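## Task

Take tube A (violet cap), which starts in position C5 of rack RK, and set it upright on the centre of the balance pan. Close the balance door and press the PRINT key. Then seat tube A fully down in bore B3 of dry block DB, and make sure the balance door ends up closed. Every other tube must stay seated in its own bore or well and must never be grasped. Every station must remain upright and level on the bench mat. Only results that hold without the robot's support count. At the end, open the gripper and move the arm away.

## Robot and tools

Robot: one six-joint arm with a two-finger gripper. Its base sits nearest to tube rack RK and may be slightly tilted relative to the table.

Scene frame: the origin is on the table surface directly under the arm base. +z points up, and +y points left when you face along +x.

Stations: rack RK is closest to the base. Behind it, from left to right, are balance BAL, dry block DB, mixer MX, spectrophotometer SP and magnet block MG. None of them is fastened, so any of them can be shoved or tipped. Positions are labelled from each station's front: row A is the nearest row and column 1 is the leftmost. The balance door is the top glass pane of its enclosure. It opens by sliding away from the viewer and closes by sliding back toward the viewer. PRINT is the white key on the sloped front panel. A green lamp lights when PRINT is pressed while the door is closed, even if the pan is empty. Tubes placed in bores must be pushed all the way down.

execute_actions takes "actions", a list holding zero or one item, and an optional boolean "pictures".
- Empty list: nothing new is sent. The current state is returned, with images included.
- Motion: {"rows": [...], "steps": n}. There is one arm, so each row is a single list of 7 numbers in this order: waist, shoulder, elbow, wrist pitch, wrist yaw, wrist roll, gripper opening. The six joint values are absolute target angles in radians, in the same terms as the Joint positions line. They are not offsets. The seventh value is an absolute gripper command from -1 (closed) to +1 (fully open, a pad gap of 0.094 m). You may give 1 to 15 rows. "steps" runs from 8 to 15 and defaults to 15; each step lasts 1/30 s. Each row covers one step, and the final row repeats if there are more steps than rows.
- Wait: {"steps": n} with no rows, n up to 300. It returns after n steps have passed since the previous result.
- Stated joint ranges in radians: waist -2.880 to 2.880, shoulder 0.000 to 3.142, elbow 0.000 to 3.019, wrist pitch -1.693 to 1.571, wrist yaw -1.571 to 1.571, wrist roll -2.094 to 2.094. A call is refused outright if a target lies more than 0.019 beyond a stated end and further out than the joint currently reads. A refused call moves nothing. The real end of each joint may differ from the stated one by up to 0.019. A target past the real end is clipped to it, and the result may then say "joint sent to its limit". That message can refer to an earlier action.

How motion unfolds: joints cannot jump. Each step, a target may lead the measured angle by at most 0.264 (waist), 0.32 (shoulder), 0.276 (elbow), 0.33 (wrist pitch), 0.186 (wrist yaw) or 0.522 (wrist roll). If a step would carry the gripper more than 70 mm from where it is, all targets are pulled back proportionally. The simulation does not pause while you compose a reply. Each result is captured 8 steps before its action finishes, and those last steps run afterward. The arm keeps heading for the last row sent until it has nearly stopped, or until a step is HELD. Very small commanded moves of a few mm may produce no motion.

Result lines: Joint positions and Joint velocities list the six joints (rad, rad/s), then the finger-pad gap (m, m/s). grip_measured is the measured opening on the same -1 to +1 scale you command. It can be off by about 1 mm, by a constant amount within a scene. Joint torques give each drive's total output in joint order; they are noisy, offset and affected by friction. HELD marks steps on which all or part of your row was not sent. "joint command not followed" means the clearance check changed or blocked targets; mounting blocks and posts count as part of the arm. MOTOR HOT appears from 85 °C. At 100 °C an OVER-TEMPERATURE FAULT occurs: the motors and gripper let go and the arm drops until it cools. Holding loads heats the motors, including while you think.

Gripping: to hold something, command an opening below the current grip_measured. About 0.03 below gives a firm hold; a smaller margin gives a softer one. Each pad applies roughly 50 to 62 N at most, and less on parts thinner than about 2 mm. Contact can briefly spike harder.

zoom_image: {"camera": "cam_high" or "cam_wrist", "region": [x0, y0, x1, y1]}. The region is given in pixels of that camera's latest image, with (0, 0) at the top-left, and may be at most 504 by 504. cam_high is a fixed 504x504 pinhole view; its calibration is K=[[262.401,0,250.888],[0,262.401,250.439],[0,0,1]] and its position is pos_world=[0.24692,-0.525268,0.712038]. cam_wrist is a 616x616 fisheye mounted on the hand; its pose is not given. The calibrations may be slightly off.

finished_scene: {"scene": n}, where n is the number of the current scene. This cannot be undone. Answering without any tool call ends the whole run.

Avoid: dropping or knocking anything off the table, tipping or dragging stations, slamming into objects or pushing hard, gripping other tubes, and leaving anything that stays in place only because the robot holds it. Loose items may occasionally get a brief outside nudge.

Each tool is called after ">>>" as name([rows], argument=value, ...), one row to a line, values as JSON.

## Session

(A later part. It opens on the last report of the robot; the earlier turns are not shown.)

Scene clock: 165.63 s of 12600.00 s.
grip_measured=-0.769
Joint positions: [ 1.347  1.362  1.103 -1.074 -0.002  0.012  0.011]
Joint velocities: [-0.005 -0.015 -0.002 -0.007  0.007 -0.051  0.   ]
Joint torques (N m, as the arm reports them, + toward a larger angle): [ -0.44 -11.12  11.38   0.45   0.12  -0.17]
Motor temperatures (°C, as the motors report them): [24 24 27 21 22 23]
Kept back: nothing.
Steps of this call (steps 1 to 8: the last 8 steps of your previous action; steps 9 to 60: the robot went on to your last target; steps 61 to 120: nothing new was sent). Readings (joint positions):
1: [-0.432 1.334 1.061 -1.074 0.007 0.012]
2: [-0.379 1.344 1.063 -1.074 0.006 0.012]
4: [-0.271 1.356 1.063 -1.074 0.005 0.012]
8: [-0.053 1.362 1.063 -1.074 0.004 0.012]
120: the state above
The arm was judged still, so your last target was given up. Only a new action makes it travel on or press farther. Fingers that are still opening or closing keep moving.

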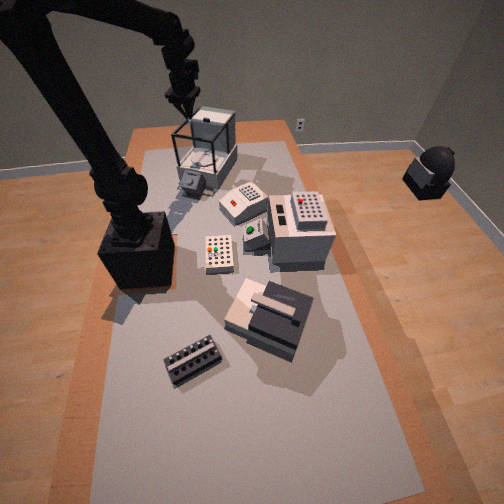

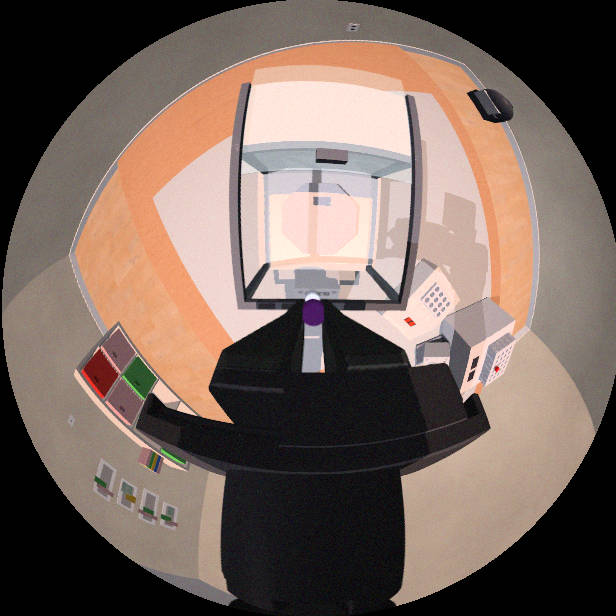

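>>> execute_actions([
  {"rows":[[1.32,1.4,1.18,-1.05,0,0,-0.79],[1.32,1.42,1.2,-1.04,0,0,-0.79],[1.31,1.45,1.23,-1.02,0,0,-0.79],[1.31,1.47,1.25,-1.01,0,0,-0.79],[1.31,1.495,1.25,-1.0,0,0,-0.79]]},
])

>>> execute_actions([
  {"steps":30},
], pictures=true)

Scene clock: 166.20 s of 12600.00 s.
grip_measured=-0.769
Joint positions: [ 1.327  1.473  1.205 -1.018 -0.002  0.012  0.011]
Joint velocities: [-0.083  0.562  0.349  0.325  0.022  0.051  0.   ]
Joint torques (N m, as the arm reports them, + toward a larger angle): [ -0.45 -13.09   9.74   0.13   0.12  -0.17]
Motor temperatures (°C, as the motors report them): [24 24 28 21 22 23]
Steps of this call (steps 1 to 10: nothing new was sent; steps 11 to 17: the first 7 steps of this action). Readings (joint positions):
11: [1.346 1.364 1.105 -1.074 -0.002 0.012]
12: [1.345 1.371 1.112 -1.073 -0.002 0.012]
14: [1.338 1.404 1.145 -1.059 -0.002 0.012]
17: the state above

Scene clock: 167.20 s of 12600.00 s.
grip_measured=-0.769
Joint positions: [ 1.322  1.512  1.214 -1.005 -0.002  0.012  0.011]
Joint velocities: [-0.005 -0.005 -0.032  0.002 -0.022  0.051 -0.   ]
Joint torques (N m, as the arm reports them, + toward a larger angle): [ -0.56 -13.76  10.5    0.5    0.12  -0.17]
Motor temperatures (°C, as the motors report them): [24 24 28 21 22 23]
Kept back: nothing.
Steps of this call (steps 1 to 8: the last 8 steps of your previous action; steps 9 to 30: the robot went on to your last target). Readings (joint positions):
1: [1.324 1.489 1.213 -1.009 -0.002 0.012]
2: [1.323 1.500 1.214 -1.005 -0.002 0.012]
4: [1.322 1.511 1.214 -1.005 -0.002 0.012]
8: [1.322 1.512 1.214 -1.005 -0.002 0.012]
30: the state above
The arm was judged still, so your last target was given up. Only a new action makes it travel on or press farther. Fingers that are still opening or closing keep moving.

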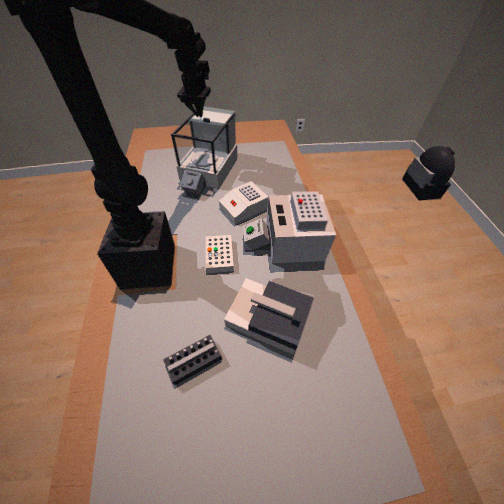

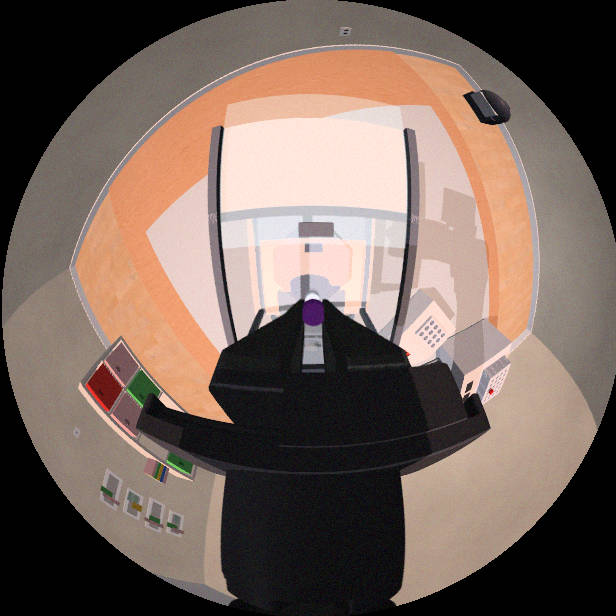

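>>> execute_actions([
  {"rows":[[1.31,1.5,1.18,-0.97,0,0,-0.79],[1.31,1.5,1.15,-0.94,0,0,-0.79],[1.31,1.5,1.12,-0.91,0,0,-0.79],[1.31,1.51,1.09,-0.87,0,0,-0.79],[1.31,1.515,1.07,-0.84,0,0,-0.79],[1.31,1.52,1.04,-0.8,0,0,-0.79],[1.31,1.525,1.02,-0.77,0,0,-0.79],[1.31,1.53,1.0,-0.74,0,0,-0.79]]},
])

>>> execute_actions([
  {"steps":30},
], pictures=true)

Scene clock: 176.10 s of 12600.00 s.
grip_measured=-0.769
Joint positions: [ 1.322  1.506  1.061 -0.844 -0.002  0.012  0.011]
Joint velocities: [ 0.015  0.112 -0.862  0.891 -0.037 -0.022  0.   ]
Joint torques (N m, as the arm reports them, + toward a larger angle): [ -0.61 -10.96   8.19   0.59   0.12  -0.17]
Motor temperatures (°C, as the motors report them): [24 25 29 21 22 23]
Steps of this call (steps 1 to 260: nothing new was sent; steps 261 to 267: the first 7 steps of this action). Readings (joint positions):
261: [1.322 1.512 1.210 -0.999 -0.002 0.012]
262: [1.322 1.509 1.198 -0.983 -0.002 0.012]
264: [1.322 1.503 1.151 -0.934 -0.002 0.012]
267: the state above

Scene clock: 177.10 s of 12600.00 s.
grip_measured=-0.770
Joint positions: [ 1.322  1.54   0.981 -0.754 -0.002  0.012  0.011]
Joint velocities: [-0.005 -0.015  0.002  0.002  0.022  0.022 -0.001]
Joint torques (N m, as the arm reports them, + toward a larger angle): [ -0.6  -12.36   8.26   0.8    0.12  -0.17]
Motor temperatures (°C, as the motors report them): [24 25 29 21 22 23]
Kept back: nothing.
Steps of this call (steps 1 to 8: the last 8 steps of your previous action; steps 9 to 30: the robot went on to your last target). Readings (joint positions):
1: [1.322 1.511 1.032 -0.814 -0.002 0.012]
2: [1.322 1.517 1.009 -0.792 -0.002 0.012]
4: [1.322 1.534 0.983 -0.773 -0.002 0.012]
8: [1.322 1.540 0.981 -0.755 -0.002 0.012]
30: the state above
The arm was judged still, so your last target was given up. Only a new action makes it travel on or press farther. Fingers that are still opening or closing keep moving.

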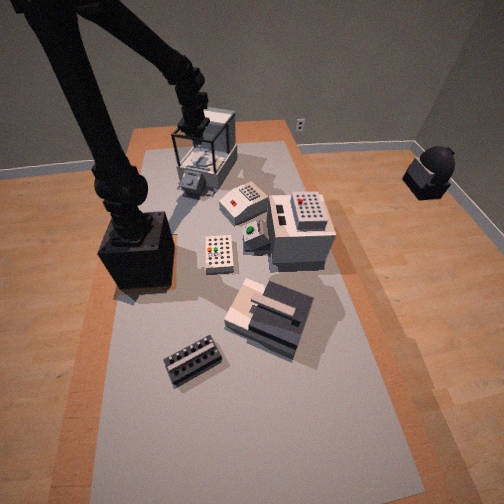

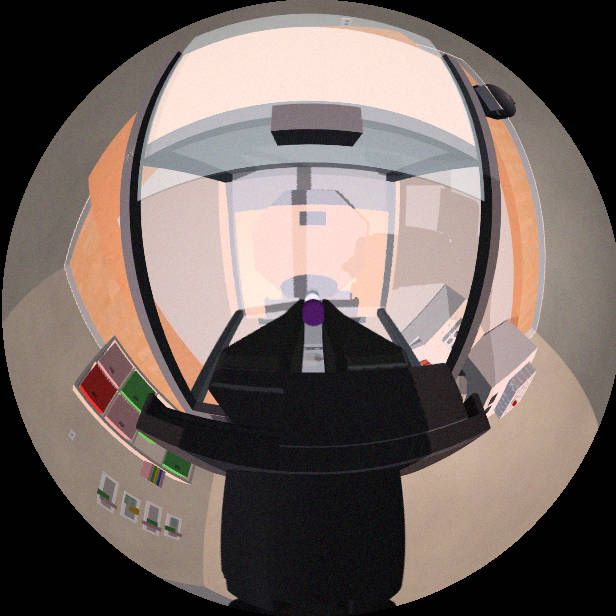

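>>> execute_actions([
  {"rows":[[1.31,1.54,0.98,-0.72,0,0,-0.79],[1.31,1.55,0.97,-0.7,0,0,-0.79],[1.31,1.56,0.96,-0.68,0,0,-0.79],[1.31,1.57,0.95,-0.65,0,0,-0.79],[1.31,1.58,0.94,-0.63,0,0,-0.79],[1.31,1.585,0.935,-0.61,0,0,-0.79]]},
])

>>> execute_actions([
  {"steps":30},
], pictures=true)

Scene clock: 177.73 s of 12600.00 s.
grip_measured=-0.770
Joint positions: [ 1.322  1.561  0.943 -0.646 -0.002  0.012  0.011]
Joint velocities: [-0.005  0.249 -0.193  0.359  0.022  0.037 -0.001]
Joint torques (N m, as the arm reports them, + toward a larger angle): [ -0.4  -10.84   6.85   0.64   0.14  -0.17]
Motor temperatures (°C, as the motors report them): [24 25 29 21 22 23]
Steps of this call (steps 1 to 12: nothing new was sent; steps 13 to 19: the first 7 steps of this action). Readings (joint positions):
13: [1.322 1.540 0.980 -0.750 -0.002 0.012]
14: [1.322 1.540 0.977 -0.740 -0.002 0.012]
16: [1.322 1.543 0.965 -0.706 -0.002 0.012]
19: the state above

Scene clock: 178.73 s of 12600.00 s.
grip_measured=-0.770
Joint positions: [ 1.322  1.584  0.939 -0.618 -0.002  0.012  0.011]
Joint velocities: [ 0.005 -0.015 -0.002  0.007 -0.037 -0.007 -0.001]
Joint torques (N m, as the arm reports them, + toward a larger angle): [ -0.63 -11.54   6.18   0.68   0.12  -0.18]
Motor temperatures (°C, as the motors report them): [24 25 29 21 22 23]
Kept back: nothing.
Steps of this call (steps 1 to 8: the last 8 steps of your previous action; steps 9 to 30: the robot went on to your last target). Readings (joint positions):
1: [1.322 1.569 0.940 -0.633 -0.002 0.012]
2: [1.322 1.576 0.940 -0.625 -0.002 0.012]
4: [1.322 1.583 0.939 -0.619 -0.002 0.012]
8: [1.322 1.584 0.939 -0.618 -0.002 0.012]
30: the state above
The arm was judged still, so your last target was given up. Only a new action makes it travel on or press farther. Fingers that are still opening or closing keep moving.

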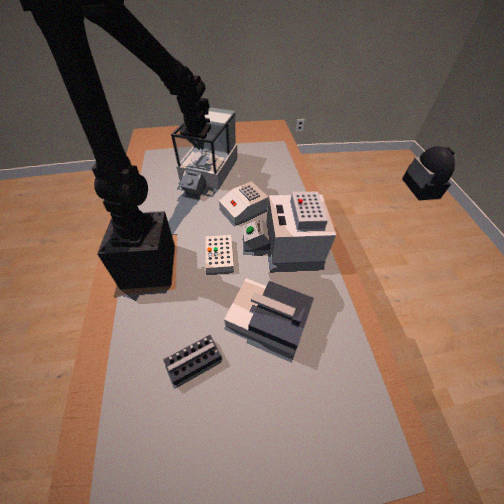

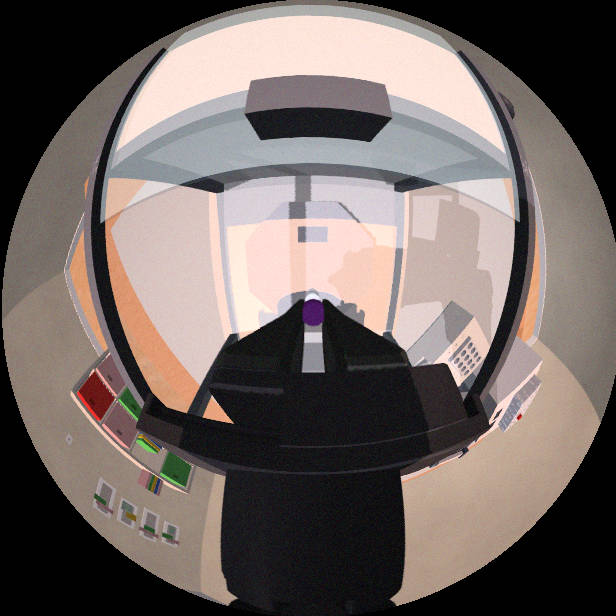

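>>> zoom_image(camera="cam_high", region=[160,90,260,200])

Region (160, 90, 260, 200) of cam_high's 504x504 image, scaled by 4.582, with more detail than that image has; it fills the left 458 columns of this view, and the rest is white.

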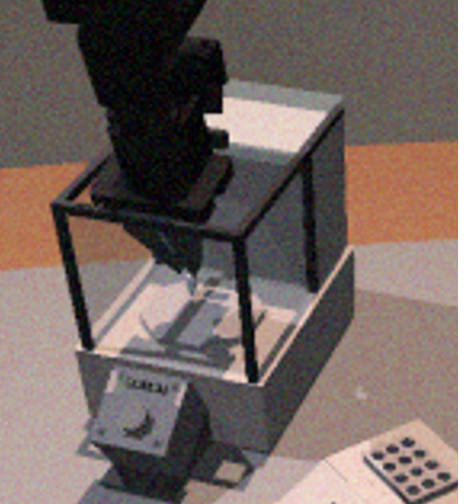

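>>> execute_actions([
  {"rows":[[1.31,1.59,0.93,-0.58,0,0,-0.79],[1.31,1.59,0.925,-0.56,0,0,-0.79],[1.31,1.595,0.92,-0.54,0,0,-0.79],[1.31,1.6,0.91,-0.52,0,0,-0.79],[1.31,1.6,0.905,-0.5,0,0,-0.79]]},
])

>>> execute_actions([
  {"steps":30},
], pictures=true)

>>> zoom_image(camera="cam_high", region=[160,90,260,200])

Scene clock: 179.90 s of 12600.00 s.
grip_measured=-0.770
Joint positions: [ 1.322  1.591  0.905 -0.526 -0.002  0.012  0.011]
Joint velocities: [-0.015  0.073 -0.076  0.193 -0.037  0.007  0.001]
Joint torques (N m, as the arm reports them, + toward a larger angle): [ -0.56 -11.09   6.66   0.86   0.11  -0.17]
Motor temperatures (°C, as the motors report them): [24 25 28 21 22 23]
Steps of this call (steps 1 to 28: nothing new was sent; steps 29 to 35: the first 7 steps of this action). Readings (joint positions):
29: [1.322 1.584 0.938 -0.613 -0.002 0.012]
30: [1.322 1.584 0.934 -0.601 -0.002 0.012]
32: [1.322 1.585 0.921 -0.569 -0.002 0.012]
35: the state above

Scene clock: 180.90 s of 12600.00 s.
grip_measured=-0.770
Joint positions: [ 1.322  1.596  0.902 -0.515 -0.002  0.012  0.011]
Joint velocities: [ 0.005 -0.015 -0.012  0.002  0.022 -0.007 -0.001]
Joint torques (N m, as the arm reports them, + toward a larger angle): [ -0.53 -11.32   6.55   1.02   0.12  -0.17]
Motor temperatures (°C, as the motors report them): [24 25 28 21 22 23]
Kept back: nothing.
Steps of this call (steps 1 to 8: the last 8 steps of your previous action; steps 9 to 30: the robot went on to your last target). Readings (joint positions):
1: [1.322 1.593 0.903 -0.521 -0.002 0.012]
2: [1.322 1.595 0.902 -0.518 -0.002 0.012]
4: [1.322 1.596 0.902 -0.515 -0.002 0.012]
8: [1.322 1.596 0.902 -0.515 -0.002 0.012]
30: the state above
The arm was judged still, so your last target was given up. Only a new action makes it travel on or press farther. Fingers that are still opening or closing keep moving.

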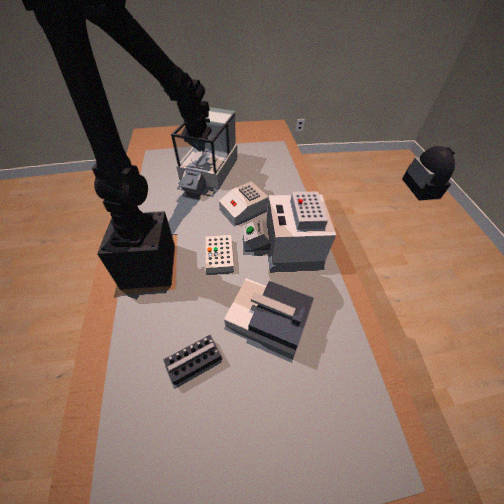

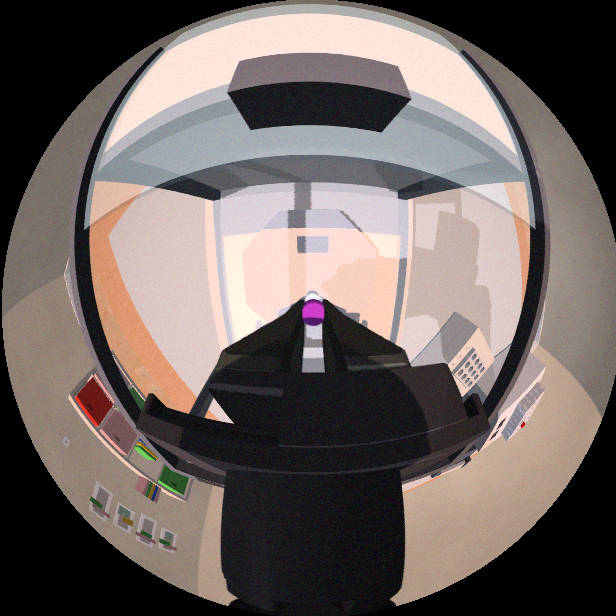

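Region (160, 90, 260, 200) of cam_high's 504x504 image, scaled by 4.582, with more detail than that image has; it fills the left 458 columns of this view, and the rest is white.

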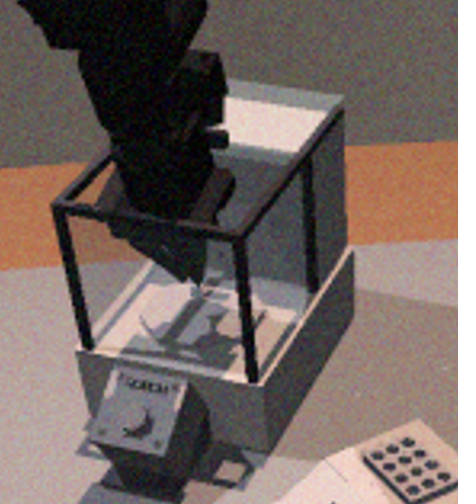

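>>> execute_actions([
  {"rows":[[1.31,1.61,0.9,-0.49,0,0,-0.79],[1.31,1.615,0.895,-0.48,0,0,-0.79],[1.31,1.62,0.89,-0.47,0,0,-0.79],[1.31,1.63,0.885,-0.455,0,0,-0.79]]},
])

>>> execute_actions([
  {"steps":30},
], pictures=true)

>>> zoom_image(camera="cam_high", region=[160,90,260,200])

Scene clock: 181.43 s of 12600.00 s.
grip_measured=-0.770
Joint positions: [ 1.322  1.619  0.888 -0.47  -0.002  0.012  0.011]
Joint velocities: [-0.005  0.112  0.007  0.105 -0.066  0.007 -0.001]
Joint torques (N m, as the arm reports them, + toward a larger angle): [ -0.67 -11.64   5.9    0.82   0.13  -0.19]
Motor temperatures (°C, as the motors report them): [24 25 28 21 22 23]
Steps of this call (steps 1 to 9: nothing new was sent; steps 10 to 16: the first 7 steps of this action). Readings (joint positions):
10: [1.322 1.597 0.901 -0.513 -0.002 0.012]
11: [1.322 1.598 0.899 -0.508 -0.002 0.012]
13: [1.322 1.603 0.894 -0.490 -0.002 0.012]
16: the state above

Scene clock: 182.43 s of 12600.00 s.
grip_measured=-0.770
Joint positions: [ 1.322  1.624  0.888 -0.464 -0.002  0.012  0.011]
Joint velocities: [-0.015 -0.005 -0.007  0.007 -0.037 -0.037  0.001]
Joint torques (N m, as the arm reports them, + toward a larger angle): [ -0.54 -11.28   5.87   0.83   0.12  -0.17]
Motor temperatures (°C, as the motors report them): [24 25 28 21 22 23]
Kept back: nothing.
Steps of this call (steps 1 to 8: the last 8 steps of your previous action; steps 9 to 15: the robot went on to your last target; steps 16 to 30: nothing new was sent). Readings (joint positions):
1: [1.322 1.622 0.888 -0.467 -0.002 0.012]
2: [1.322 1.624 0.888 -0.465 -0.002 0.012]
4: [1.322 1.624 0.888 -0.464 -0.002 0.012]
8: [1.322 1.624 0.888 -0.464 -0.002 0.012]
30: the state above
The arm was judged still, so your last target was given up. Only a new action makes it travel on or press farther. Fingers that are still opening or closing keep moving.

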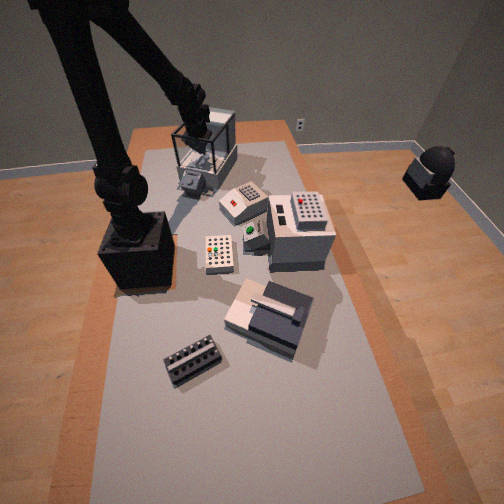

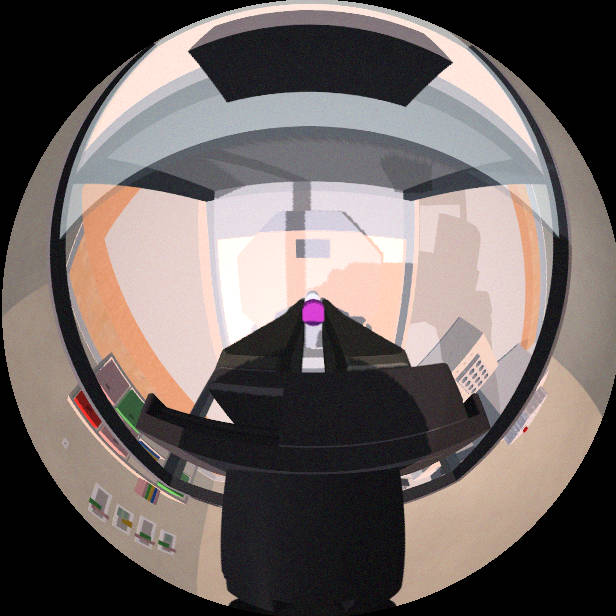

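Region (160, 90, 260, 200) of cam_high's 504x504 image, scaled by 4.582, with more detail than that image has; it fills the left 458 columns of this view, and the rest is white.

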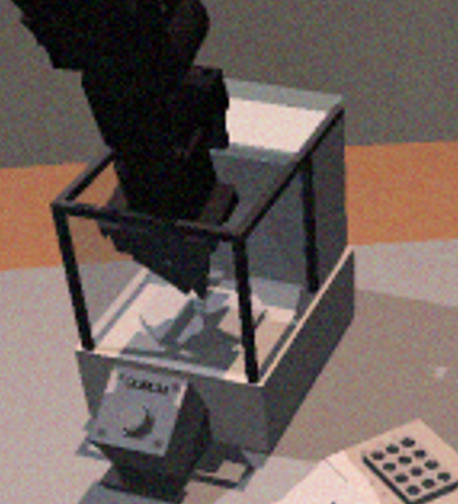

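>>> execute_actions([
  {"rows":[[1.31,1.63,0.875,-0.45,0,0,-0.79],[1.31,1.632,0.868,-0.44,0,0,-0.79],[1.31,1.635,0.86,-0.43,0,0,-0.79]]},
])

>>> execute_actions([
  {"steps":30},
], pictures=true)

>>> zoom_image(camera="cam_high", region=[160,90,260,200])

Scene clock: 183.03 s of 12600.00 s.
grip_measured=-0.770
Joint positions: [ 1.322  1.624  0.878 -0.434 -0.002  0.012  0.011]
Joint velocities: [-0.005 -0.015 -0.007  0.042  0.007 -0.007  0.   ]
Joint torques (N m, as the arm reports them, + toward a larger angle): [ -0.6  -10.75   4.74   0.65   0.12  -0.18]
Motor temperatures (°C, as the motors report them): [24 25 28 21 22 23]
Steps of this call (steps 1 to 11: nothing new was sent; steps 12 to 18: the first 7 steps of this action). Readings (joint positions):
12: [1.322 1.624 0.887 -0.463 -0.002 0.012]
13: [1.322 1.624 0.885 -0.458 -0.002 0.012]
15: [1.322 1.624 0.880 -0.443 -0.002 0.012]
18: the state above

Scene clock: 184.03 s of 12600.00 s.
grip_measured=-0.770
Joint positions: [ 1.322  1.624  0.877 -0.433 -0.002  0.012  0.011]
Joint velocities: [-0.015 -0.005 -0.002 -0.027  0.022 -0.022  0.001]
Joint torques (N m, as the arm reports them, + toward a larger angle): [ -0.58 -10.86   4.8    0.63   0.11  -0.18]
Motor temperatures (°C, as the motors report them): [24 25 28 21 22 23]
Kept back: nothing.
Steps of this call (steps 1 to 8: the last 8 steps of your previous action; steps 9 to 15: the robot went on to your last target; steps 16 to 30: nothing new was sent). Readings (joint positions):
1: [1.322 1.624 0.877 -0.433 -0.002 0.012]
2: [1.322 1.624 0.877 -0.433 -0.002 0.012]
4: [1.322 1.624 0.877 -0.433 -0.002 0.012]
8: [1.322 1.624 0.877 -0.433 -0.002 0.012]
30: the state above
The arm was judged still, so your last target was given up. Only a new action makes it travel on or press farther. Fingers that are still opening or closing keep moving.

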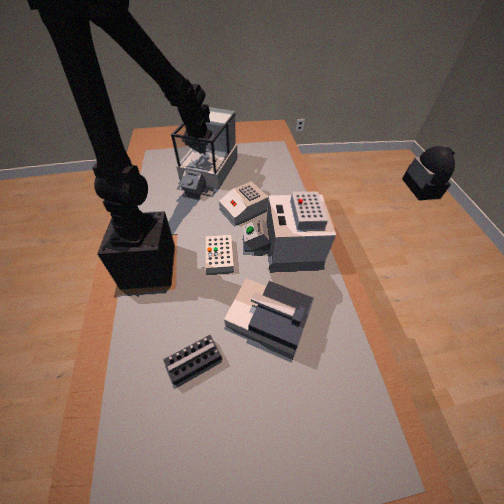

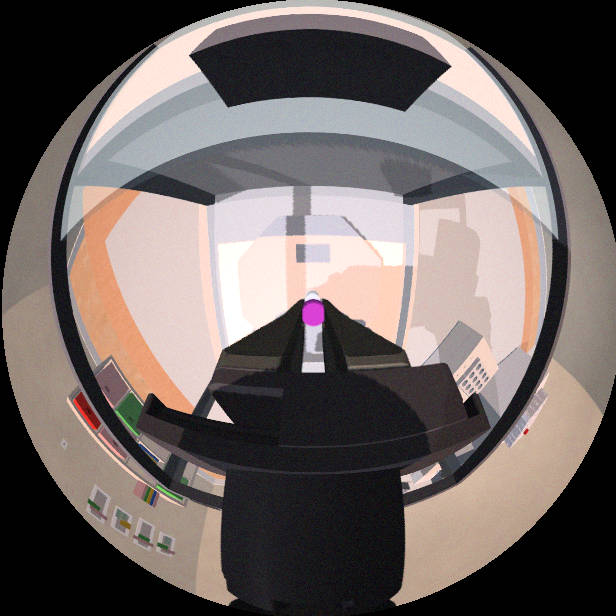

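Region (160, 90, 260, 200) of cam_high's 504x504 image, scaled by 4.582, with more detail than that image has; it fills the left 458 columns of this view, and the rest is white.

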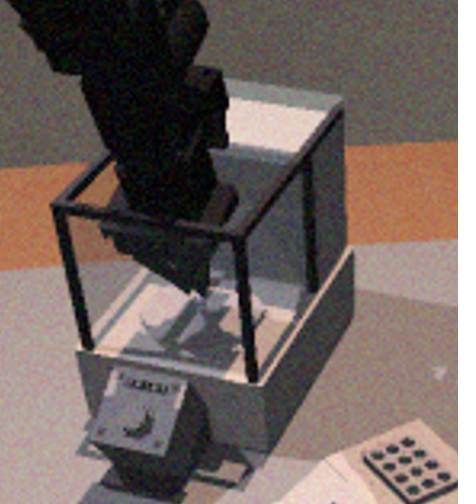

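>>> execute_actions([
  {"rows":[[1.31,1.63,0.875,-0.44,0,0,-0.77],[1.31,1.63,0.875,-0.44,0,0,-0.76],[1.31,1.63,0.875,-0.44,0,0,-0.75],[1.31,1.63,0.875,-0.44,0,0,-0.74],[1.31,1.63,0.875,-0.44,0,0,-0.73],[1.31,1.63,0.875,-0.44,0,0,-0.72],[1.31,1.63,0.875,-0.44,0,0,-0.7],[1.31,1.63,0.875,-0.44,0,0,-0.68],[1.31,1.63,0.875,-0.44,0,0,-0.64],[1.31,1.63,0.875,-0.44,0,0,-0.6]]},
])

>>> execute_actions([
  {"steps":30},
], pictures=true)

Scene clock: 184.73 s of 12600.00 s.
grip_measured=-0.709
Joint positions: [ 1.322  1.624  0.877 -0.433 -0.002  0.012  0.014]
Joint velocities: [-0.005 -0.005  0.007  0.002 -0.037  0.022  0.014]
Joint torques (N m, as the arm reports them, + toward a larger angle): [ -0.51 -11.4    5.89   0.34   0.11  -0.17]
Motor temperatures (°C, as the motors report them): [24 25 28 21 22 23]
Steps of this call (steps 1 to 14: nothing new was sent; steps 15 to 21: the first 7 steps of this action). Readings (joint positions):
15: [1.322 1.624 0.877 -0.433 -0.002 0.012]
16: [1.322 1.624 0.877 -0.433 -0.002 0.012]
18: [1.322 1.624 0.877 -0.433 -0.002 0.012]
21: the state above

Scene clock: 185.73 s of 12600.00 s.
grip_measured=-0.602
Joint positions: [ 1.322  1.624  0.877 -0.433 -0.002  0.012  0.019]
Joint velocities: [ 0.005 -0.024 -0.007  0.002 -0.007 -0.022 -0.   ]
Joint torques (N m, as the arm reports them, + toward a larger angle): [ -0.55 -11.27   5.91   0.29   0.11  -0.18]
Motor temperatures (°C, as the motors report them): [24 25 28 21 22 23]
Kept back: nothing.
Steps of this call (steps 1 to 8: the last 8 steps of your previous action; steps 9 to 15: the robot went on to your last target; steps 16 to 30: nothing new was sent). Readings (joint positions):
1: [1.322 1.624 0.877 -0.433 -0.002 0.012]
2: [1.322 1.624 0.877 -0.433 -0.002 0.012]
4: [1.322 1.624 0.877 -0.433 -0.002 0.012]
8: [1.322 1.624 0.877 -0.433 -0.002 0.012]
30: the state above
The arm was judged still, so your last target was given up. Only a new action makes it travel on or press farther. Fingers that are still opening or closing keep moving.

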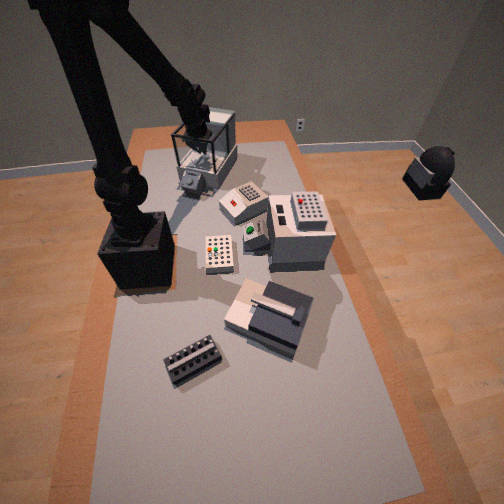

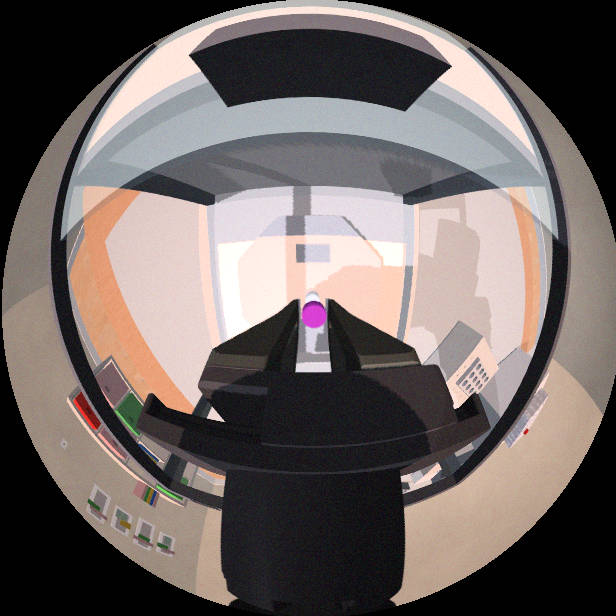

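>>> execute_actions([
  {"rows":[[1.31,1.615,0.91,-0.47,0,0,-0.6],[1.31,1.6,0.93,-0.5,0,0,-0.6],[1.31,1.59,0.94,-0.53,0,0,-0.6],[1.31,1.58,0.96,-0.57,0,0,-0.6],[1.31,1.57,0.975,-0.61,0,0,-0.6],[1.31,1.555,0.99,-0.66,0,0,-0.6],[1.31,1.54,1.01,-0.71,0,0,-0.6],[1.31,1.53,1.03,-0.75,0,0,-0.6],[1.31,1.52,1.07,-0.8,0,0,-0.6],[1.31,1.51,1.11,-0.86,0,0,-0.6],[1.31,1.5,1.16,-0.92,0,0,-0.6],[1.31,1.5,1.21,-0.97,0,0,-0.6],[1.31,1.5,1.27,-1.03,0,0,-0.6]]},
])

>>> execute_actions([
  {"rows":[[1.31,1.5,1.33,-1.1,0,0,-1],[1.31,1.53,1.37,-1.15,0,0,-1],[1.31,1.56,1.41,-1.2,0,0,-1],[1.31,1.6,1.45,-1.25,0,0,-1],[1.31,1.64,1.49,-1.3,0,0,-1],[1.31,1.68,1.53,-1.33,0,0,-1],[1.31,1.72,1.57,-1.33,0,0,-1],[1.31,1.76,1.61,-1.33,0,0,-1],[1.31,1.8,1.65,-1.33,0,0,-1],[1.31,1.84,1.68,-1.33,0,0,-1],[1.31,1.865,1.69,-1.33,0,0,-1]]},
])

>>> execute_actions([
  {"steps":40},
], pictures=true)

Scene clock: 186.67 s of 12600.00 s.
grip_measured=-0.602
Joint positions: [ 1.322  1.607  0.939 -0.604 -0.002  0.012  0.019]
Joint velocities: [-0.015 -0.239  0.471 -1.272  0.081 -0.066  0.001]
Joint torques (N m, as the arm reports them, + toward a larger angle): [ -0.62 -15.82   9.47   0.     0.12  -0.18]
Motor temperatures (°C, as the motors report them): [24 25 28 21 22 23]
Steps of this call (steps 1 to 21: nothing new was sent; steps 22 to 28: the first 7 steps of this action). Readings (joint positions):
22: [1.322 1.624 0.879 -0.436 -0.002 0.012]
23: [1.322 1.624 0.883 -0.448 -0.002 0.012]
25: [1.322 1.621 0.898 -0.496 -0.002 0.012]
28: the state above

Scene clock: 187.17 s of 12600.00 s.
grip_measured=-0.982
Joint positions: [ 1.322  1.603  1.475 -1.273 -0.002  0.012  0.001]
Joint velocities: [-0.005  0.825  1.414 -0.818 -0.007  0.066  0.001]
Joint torques (N m, as the arm reports them, + toward a larger angle): [-0.62 -8.51  8.7   0.35  0.11 -0.17]
Motor temperatures (°C, as the motors report them): [24 25 28 21 22 23]
Steps of this call (steps 1 to 8: the last 8 steps of your previous action; steps 9 to 15: the first 7 steps of this action). Readings (joint positions):
9: [1.322 1.530 1.177 -0.983 -0.002 0.012]
10: [1.322 1.530 1.218 -1.028 -0.002 0.012]
12: [1.322 1.542 1.315 -1.138 -0.002 0.012]
15: the state above

Scene clock: 188.50 s of 12600.00 s.
grip_measured=-0.983
Joint positions: [ 1.322  1.88   1.67  -1.326 -0.002  0.012  0.001]
Joint velocities: [-0.005  0.005 -0.012 -0.007  0.066 -0.022  0.   ]
Joint torques (N m, as the arm reports them, + toward a larger angle): [ -0.78 -18.48   9.15  -0.19   0.11  -0.17]
Motor temperatures (°C, as the motors report them): [24 25 28 21 22 23]
Kept back: nothing.
Steps of this call (steps 1 to 8: the last 8 steps of your previous action; steps 9 to 30: the robot went on to your last target; steps 31 to 40: nothing new was sent). Readings (joint positions):
1: [1.322 1.634 1.522 -1.294 -0.002 0.012]
2: [1.322 1.670 1.566 -1.306 -0.002 0.012]
4: [1.322 1.751 1.642 -1.312 -0.002 0.012]
8: [1.322 1.874 1.671 -1.315 -0.002 0.012]
40: the state above
The arm was judged still, so your last target was given up. Only a new action makes it travel on or press farther. Fingers that are still opening or closing keep moving.

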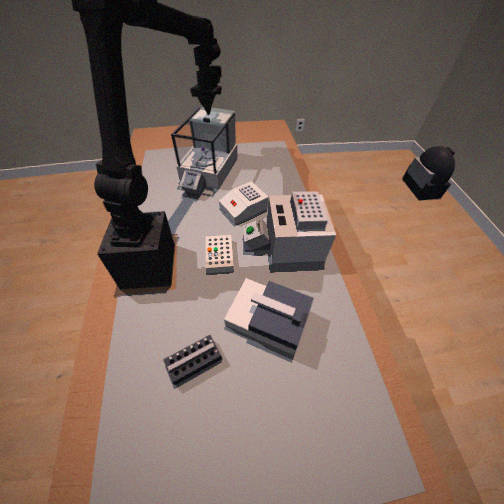

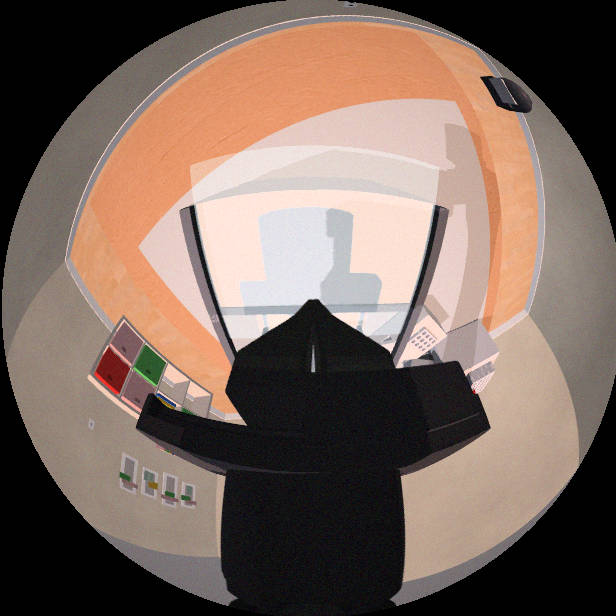

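>>> execute_actions([
  {"rows":[[1.31,1.88,1.67,-1.31,0,0,-1],[1.31,1.89,1.65,-1.29,0,0,-1],[1.31,1.895,1.635,-1.27,0,0,-1],[1.31,1.9,1.62,-1.25,0,0,-1],[1.31,1.9,1.605,-1.23,0,0,-1]]},
])

>>> execute_actions([
  {"steps":30},
], pictures=true)

>>> zoom_image(camera="cam_high", region=[160,70,260,200])

Scene clock: 189.07 s of 12600.00 s.
grip_measured=-0.983
Joint positions: [ 1.322  1.876  1.624 -1.258 -0.002  0.012  0.001]
Joint velocities: [-0.005 -0.044 -0.051  0.252  0.051  0.007  0.   ]
Joint torques (N m, as the arm reports them, + toward a larger angle): [ -0.87 -14.94   6.42   0.29   0.1   -0.17]
Motor temperatures (°C, as the motors report them): [24 25 28 21 22 23]
Steps of this call (steps 1 to 10: nothing new was sent; steps 11 to 17: the first 7 steps of this action). Readings (joint positions):
11: [1.322 1.880 1.669 -1.326 -0.002 0.012]
12: [1.322 1.880 1.665 -1.320 -0.002 0.012]
14: [1.322 1.880 1.648 -1.292 -0.002 0.012]
17: the state above

Scene clock: 190.07 s of 12600.00 s.
grip_measured=-0.983
Joint positions: [ 1.322  1.876  1.619 -1.244 -0.002  0.012  0.001]
Joint velocities: [ 0.005  0.005  0.002  0.002 -0.037 -0.022 -0.   ]
Joint torques (N m, as the arm reports them, + toward a larger angle): [ -0.72 -15.14   6.57   0.48   0.09  -0.17]
Motor temperatures (°C, as the motors report them): [24 25 28 21 22 23]
Kept back: nothing.
Steps of this call (steps 1 to 8: the last 8 steps of your previous action; steps 9 to 30: the robot went on to your last target). Readings (joint positions):
1: [1.322 1.876 1.621 -1.251 -0.002 0.012]
2: [1.322 1.876 1.620 -1.247 -0.002 0.012]
4: [1.322 1.876 1.619 -1.245 -0.002 0.012]
8: [1.322 1.876 1.619 -1.244 -0.002 0.012]
30: the state above
The arm was judged still, so your last target was given up. Only a new action makes it travel on or press farther. Fingers that are still opening or closing keep moving.

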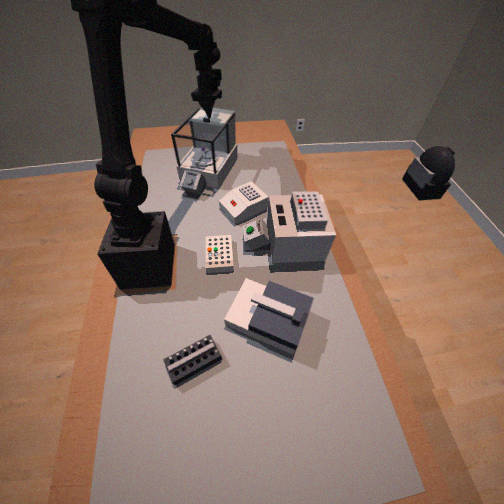

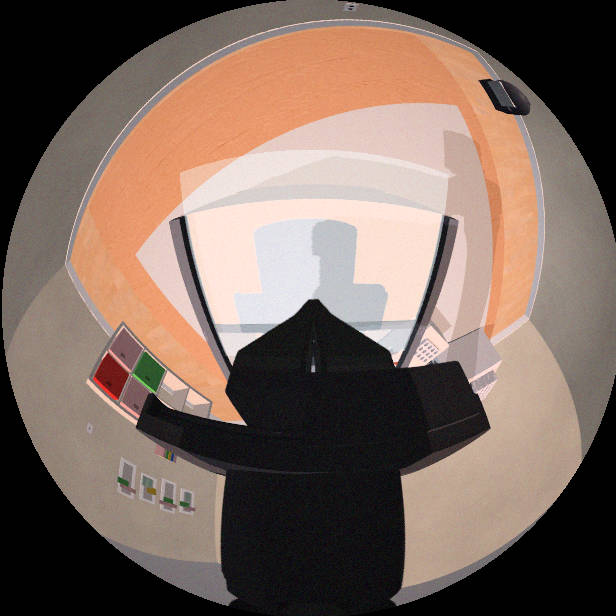

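Region (160, 70, 260, 200) of cam_high's 504x504 image, scaled by 3.877, with more detail than that image has; it fills the left 388 columns of this view, and the rest is white.

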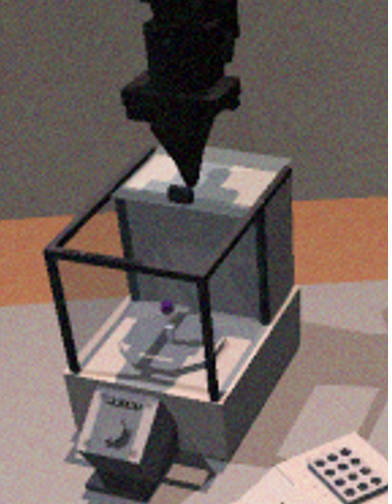

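>>> execute_actions([
  {"rows":[[1.31,1.86,1.63,-1.24,0,0,-1],[1.31,1.85,1.62,-1.24,0,0,-1],[1.31,1.84,1.607,-1.24,0,0,-1],[1.31,1.83,1.594,-1.235,0,0,-1],[1.31,1.82,1.58,-1.23,0,0,-1],[1.31,1.81,1.567,-1.23,0,0,-1],[1.31,1.8,1.554,-1.225,0,0,-1],[1.31,1.79,1.54,-1.22,0,0,-1],[1.31,1.78,1.527,-1.22,0,0,-1],[1.31,1.77,1.514,-1.215,0,0,-1],[1.31,1.76,1.5,-1.21,0,0,-1],[1.31,1.75,1.487,-1.21,0,0,-1],[1.31,1.74,1.474,-1.205,0,0,-1],[1.31,1.73,1.46,-1.2,0,0,-1],[1.31,1.72,1.447,-1.2,0,0,-1]]},
])

>>> execute_actions([
  {"steps":25},
], pictures=true)

>>> zoom_image(camera="cam_high", region=[160,70,260,200])

Scene clock: 191.03 s of 12600.00 s.
grip_measured=-0.983
Joint positions: [ 1.322  1.845  1.575 -1.237 -0.002  0.012  0.001]
Joint velocities: [-0.005 -0.288 -0.442  0.042  0.007  0.037  0.   ]
Joint torques (N m, as the arm reports them, + toward a larger angle): [ -0.77 -18.79   7.87   0.2    0.1   -0.17]
Motor temperatures (°C, as the motors report them): [24 25 28 21 22 23]
Steps of this call (steps 1 to 22: nothing new was sent; steps 23 to 29: the first 7 steps of this action). Readings (joint positions):
23: [1.322 1.874 1.619 -1.244 -0.002 0.012]
24: [1.322 1.873 1.618 -1.244 -0.002 0.012]
26: [1.322 1.868 1.611 -1.243 -0.002 0.012]
29: the state above

Scene clock: 191.87 s of 12600.00 s.
grip_measured=-0.983
Joint positions: [ 1.322  1.733  1.445 -1.204 -0.002  0.012  0.001]
Joint velocities: [-0.015 -0.015 -0.012 -0.017  0.007 -0.037 -0.001]
Joint torques (N m, as the arm reports them, + toward a larger angle): [ -0.71 -16.25   7.7    0.14   0.1   -0.17]
Motor temperatures (°C, as the motors report them): [24 25 28 21 22 23]
Kept back: nothing.
Steps of this call (steps 1 to 8: the last 8 steps of your previous action; steps 9 to 25: the robot went on to your last target). Readings (joint positions):
1: [1.322 1.835 1.560 -1.235 -0.002 0.012]
2: [1.322 1.825 1.546 -1.231 -0.002 0.012]
4: [1.322 1.805 1.520 -1.222 -0.002 0.012]
8: [1.322 1.762 1.470 -1.206 -0.002 0.012]
25: the state above

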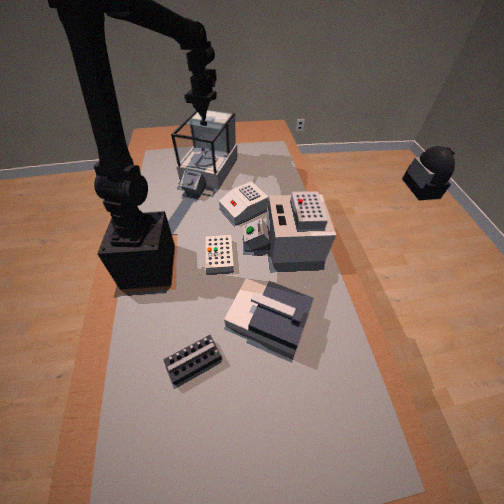

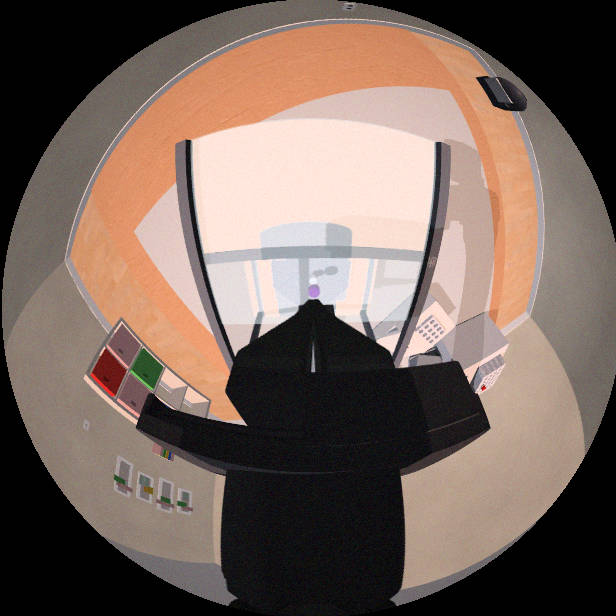

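Region (160, 70, 260, 200) of cam_high's 504x504 image, scaled by 3.877, with more detail than that image has; it fills the left 388 columns of this view, and the rest is white.

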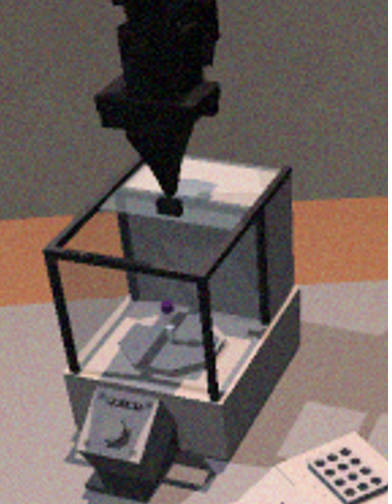

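Working; continue, a bit lower.

>>> execute_actions([
  {"rows":[[1.31,1.72,1.43,-1.2,0,0,-1],[1.31,1.71,1.415,-1.19,0,0,-1],[1.31,1.7,1.4,-1.19,0,0,-1],[1.31,1.69,1.385,-1.185,0,0,-1],[1.31,1.68,1.37,-1.18,0,0,-1],[1.31,1.67,1.355,-1.18,0,0,-1],[1.31,1.66,1.34,-1.175,0,0,-1],[1.31,1.65,1.325,-1.17,0,0,-1],[1.31,1.64,1.31,-1.17,0,0,-1],[1.31,1.63,1.295,-1.165,0,0,-1],[1.31,1.62,1.28,-1.16,0,0,-1],[1.31,1.61,1.265,-1.16,0,0,-1],[1.31,1.6,1.25,-1.155,0,0,-1],[1.31,1.59,1.235,-1.15,0,0,-1],[1.31,1.58,1.22,-1.15,0,0,-1]]},
])

>>> execute_actions([
  {"steps":25},
], pictures=true)

>>> zoom_image(camera="cam_high", region=[160,70,260,200])

Scene clock: 192.63 s of 12600.00 s.
grip_measured=-0.983
Joint positions: [ 1.322  1.701  1.371 -1.18  -0.002  0.012  0.001]
Joint velocities: [-0.005 -0.278 -0.481  0.081  0.007  0.051  0.001]
Joint torques (N m, as the arm reports them, + toward a larger angle): [ -0.65 -16.65   7.24  -0.06   0.1   -0.17]
Motor temperatures (°C, as the motors report them): [24 25 28 21 22 23]
Steps of this call (steps 1 to 15: the robot went on to your last target; step 16: nothing new was sent; steps 17 to 23: the first 7 steps of this action). Readings (joint positions):
17: [1.322 1.733 1.443 -1.203 -0.002 0.012]
18: [1.322 1.732 1.439 -1.199 -0.002 0.012]
20: [1.322 1.724 1.419 -1.189 -0.002 0.012]
23: the state above

Scene clock: 193.47 s of 12600.00 s.
grip_measured=-0.983
Joint positions: [ 1.322  1.593  1.218 -1.155 -0.002  0.012  0.001]
Joint velocities: [-0.015 -0.005 -0.007  0.002  0.095 -0.066  0.   ]
Joint torques (N m, as the arm reports them, + toward a larger angle): [ -0.63 -13.85   7.4    0.11   0.1   -0.17]
Motor temperatures (°C, as the motors report them): [24 25 28 21 22 23]
Kept back: nothing.
Steps of this call (steps 1 to 8: the last 8 steps of your previous action; steps 9 to 25: the robot went on to your last target). Readings (joint positions):
1: [1.322 1.691 1.354 -1.177 -0.002 0.012]
2: [1.322 1.681 1.337 -1.175 -0.002 0.012]
4: [1.322 1.660 1.305 -1.170 -0.002 0.012]
8: [1.322 1.617 1.246 -1.156 -0.002 0.012]
25: the state above

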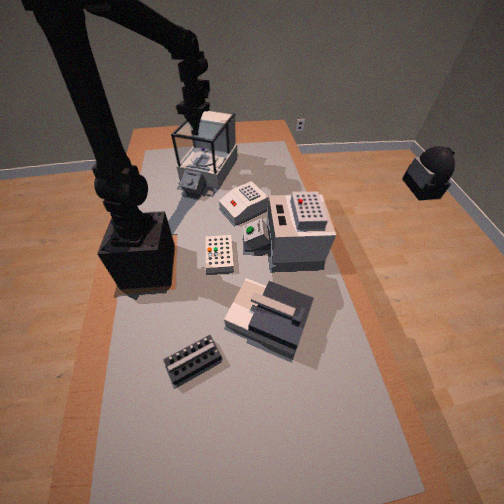

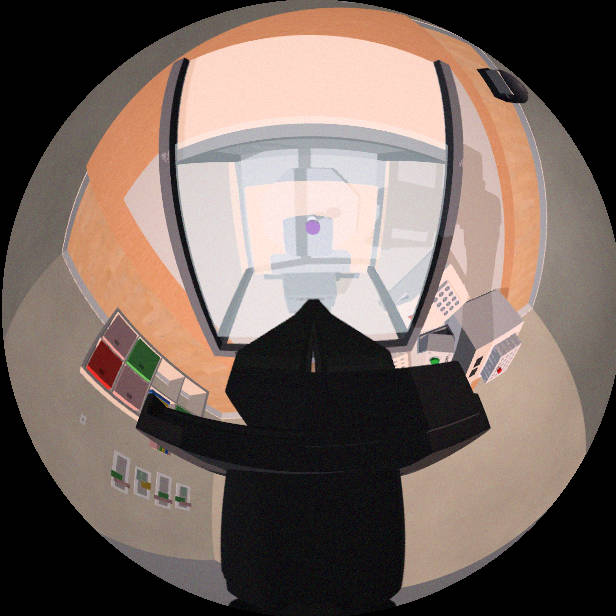

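Region (160, 70, 260, 200) of cam_high's 504x504 image, scaled by 3.877, with more detail than that image has; it fills the left 388 columns of this view, and the rest is white.

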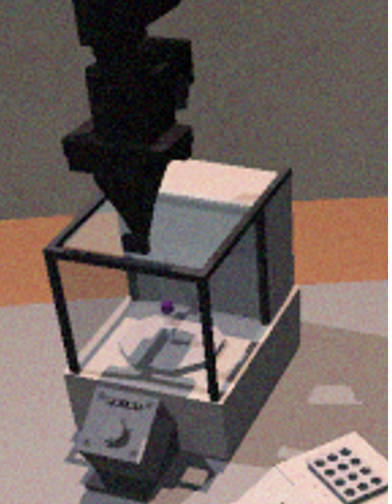

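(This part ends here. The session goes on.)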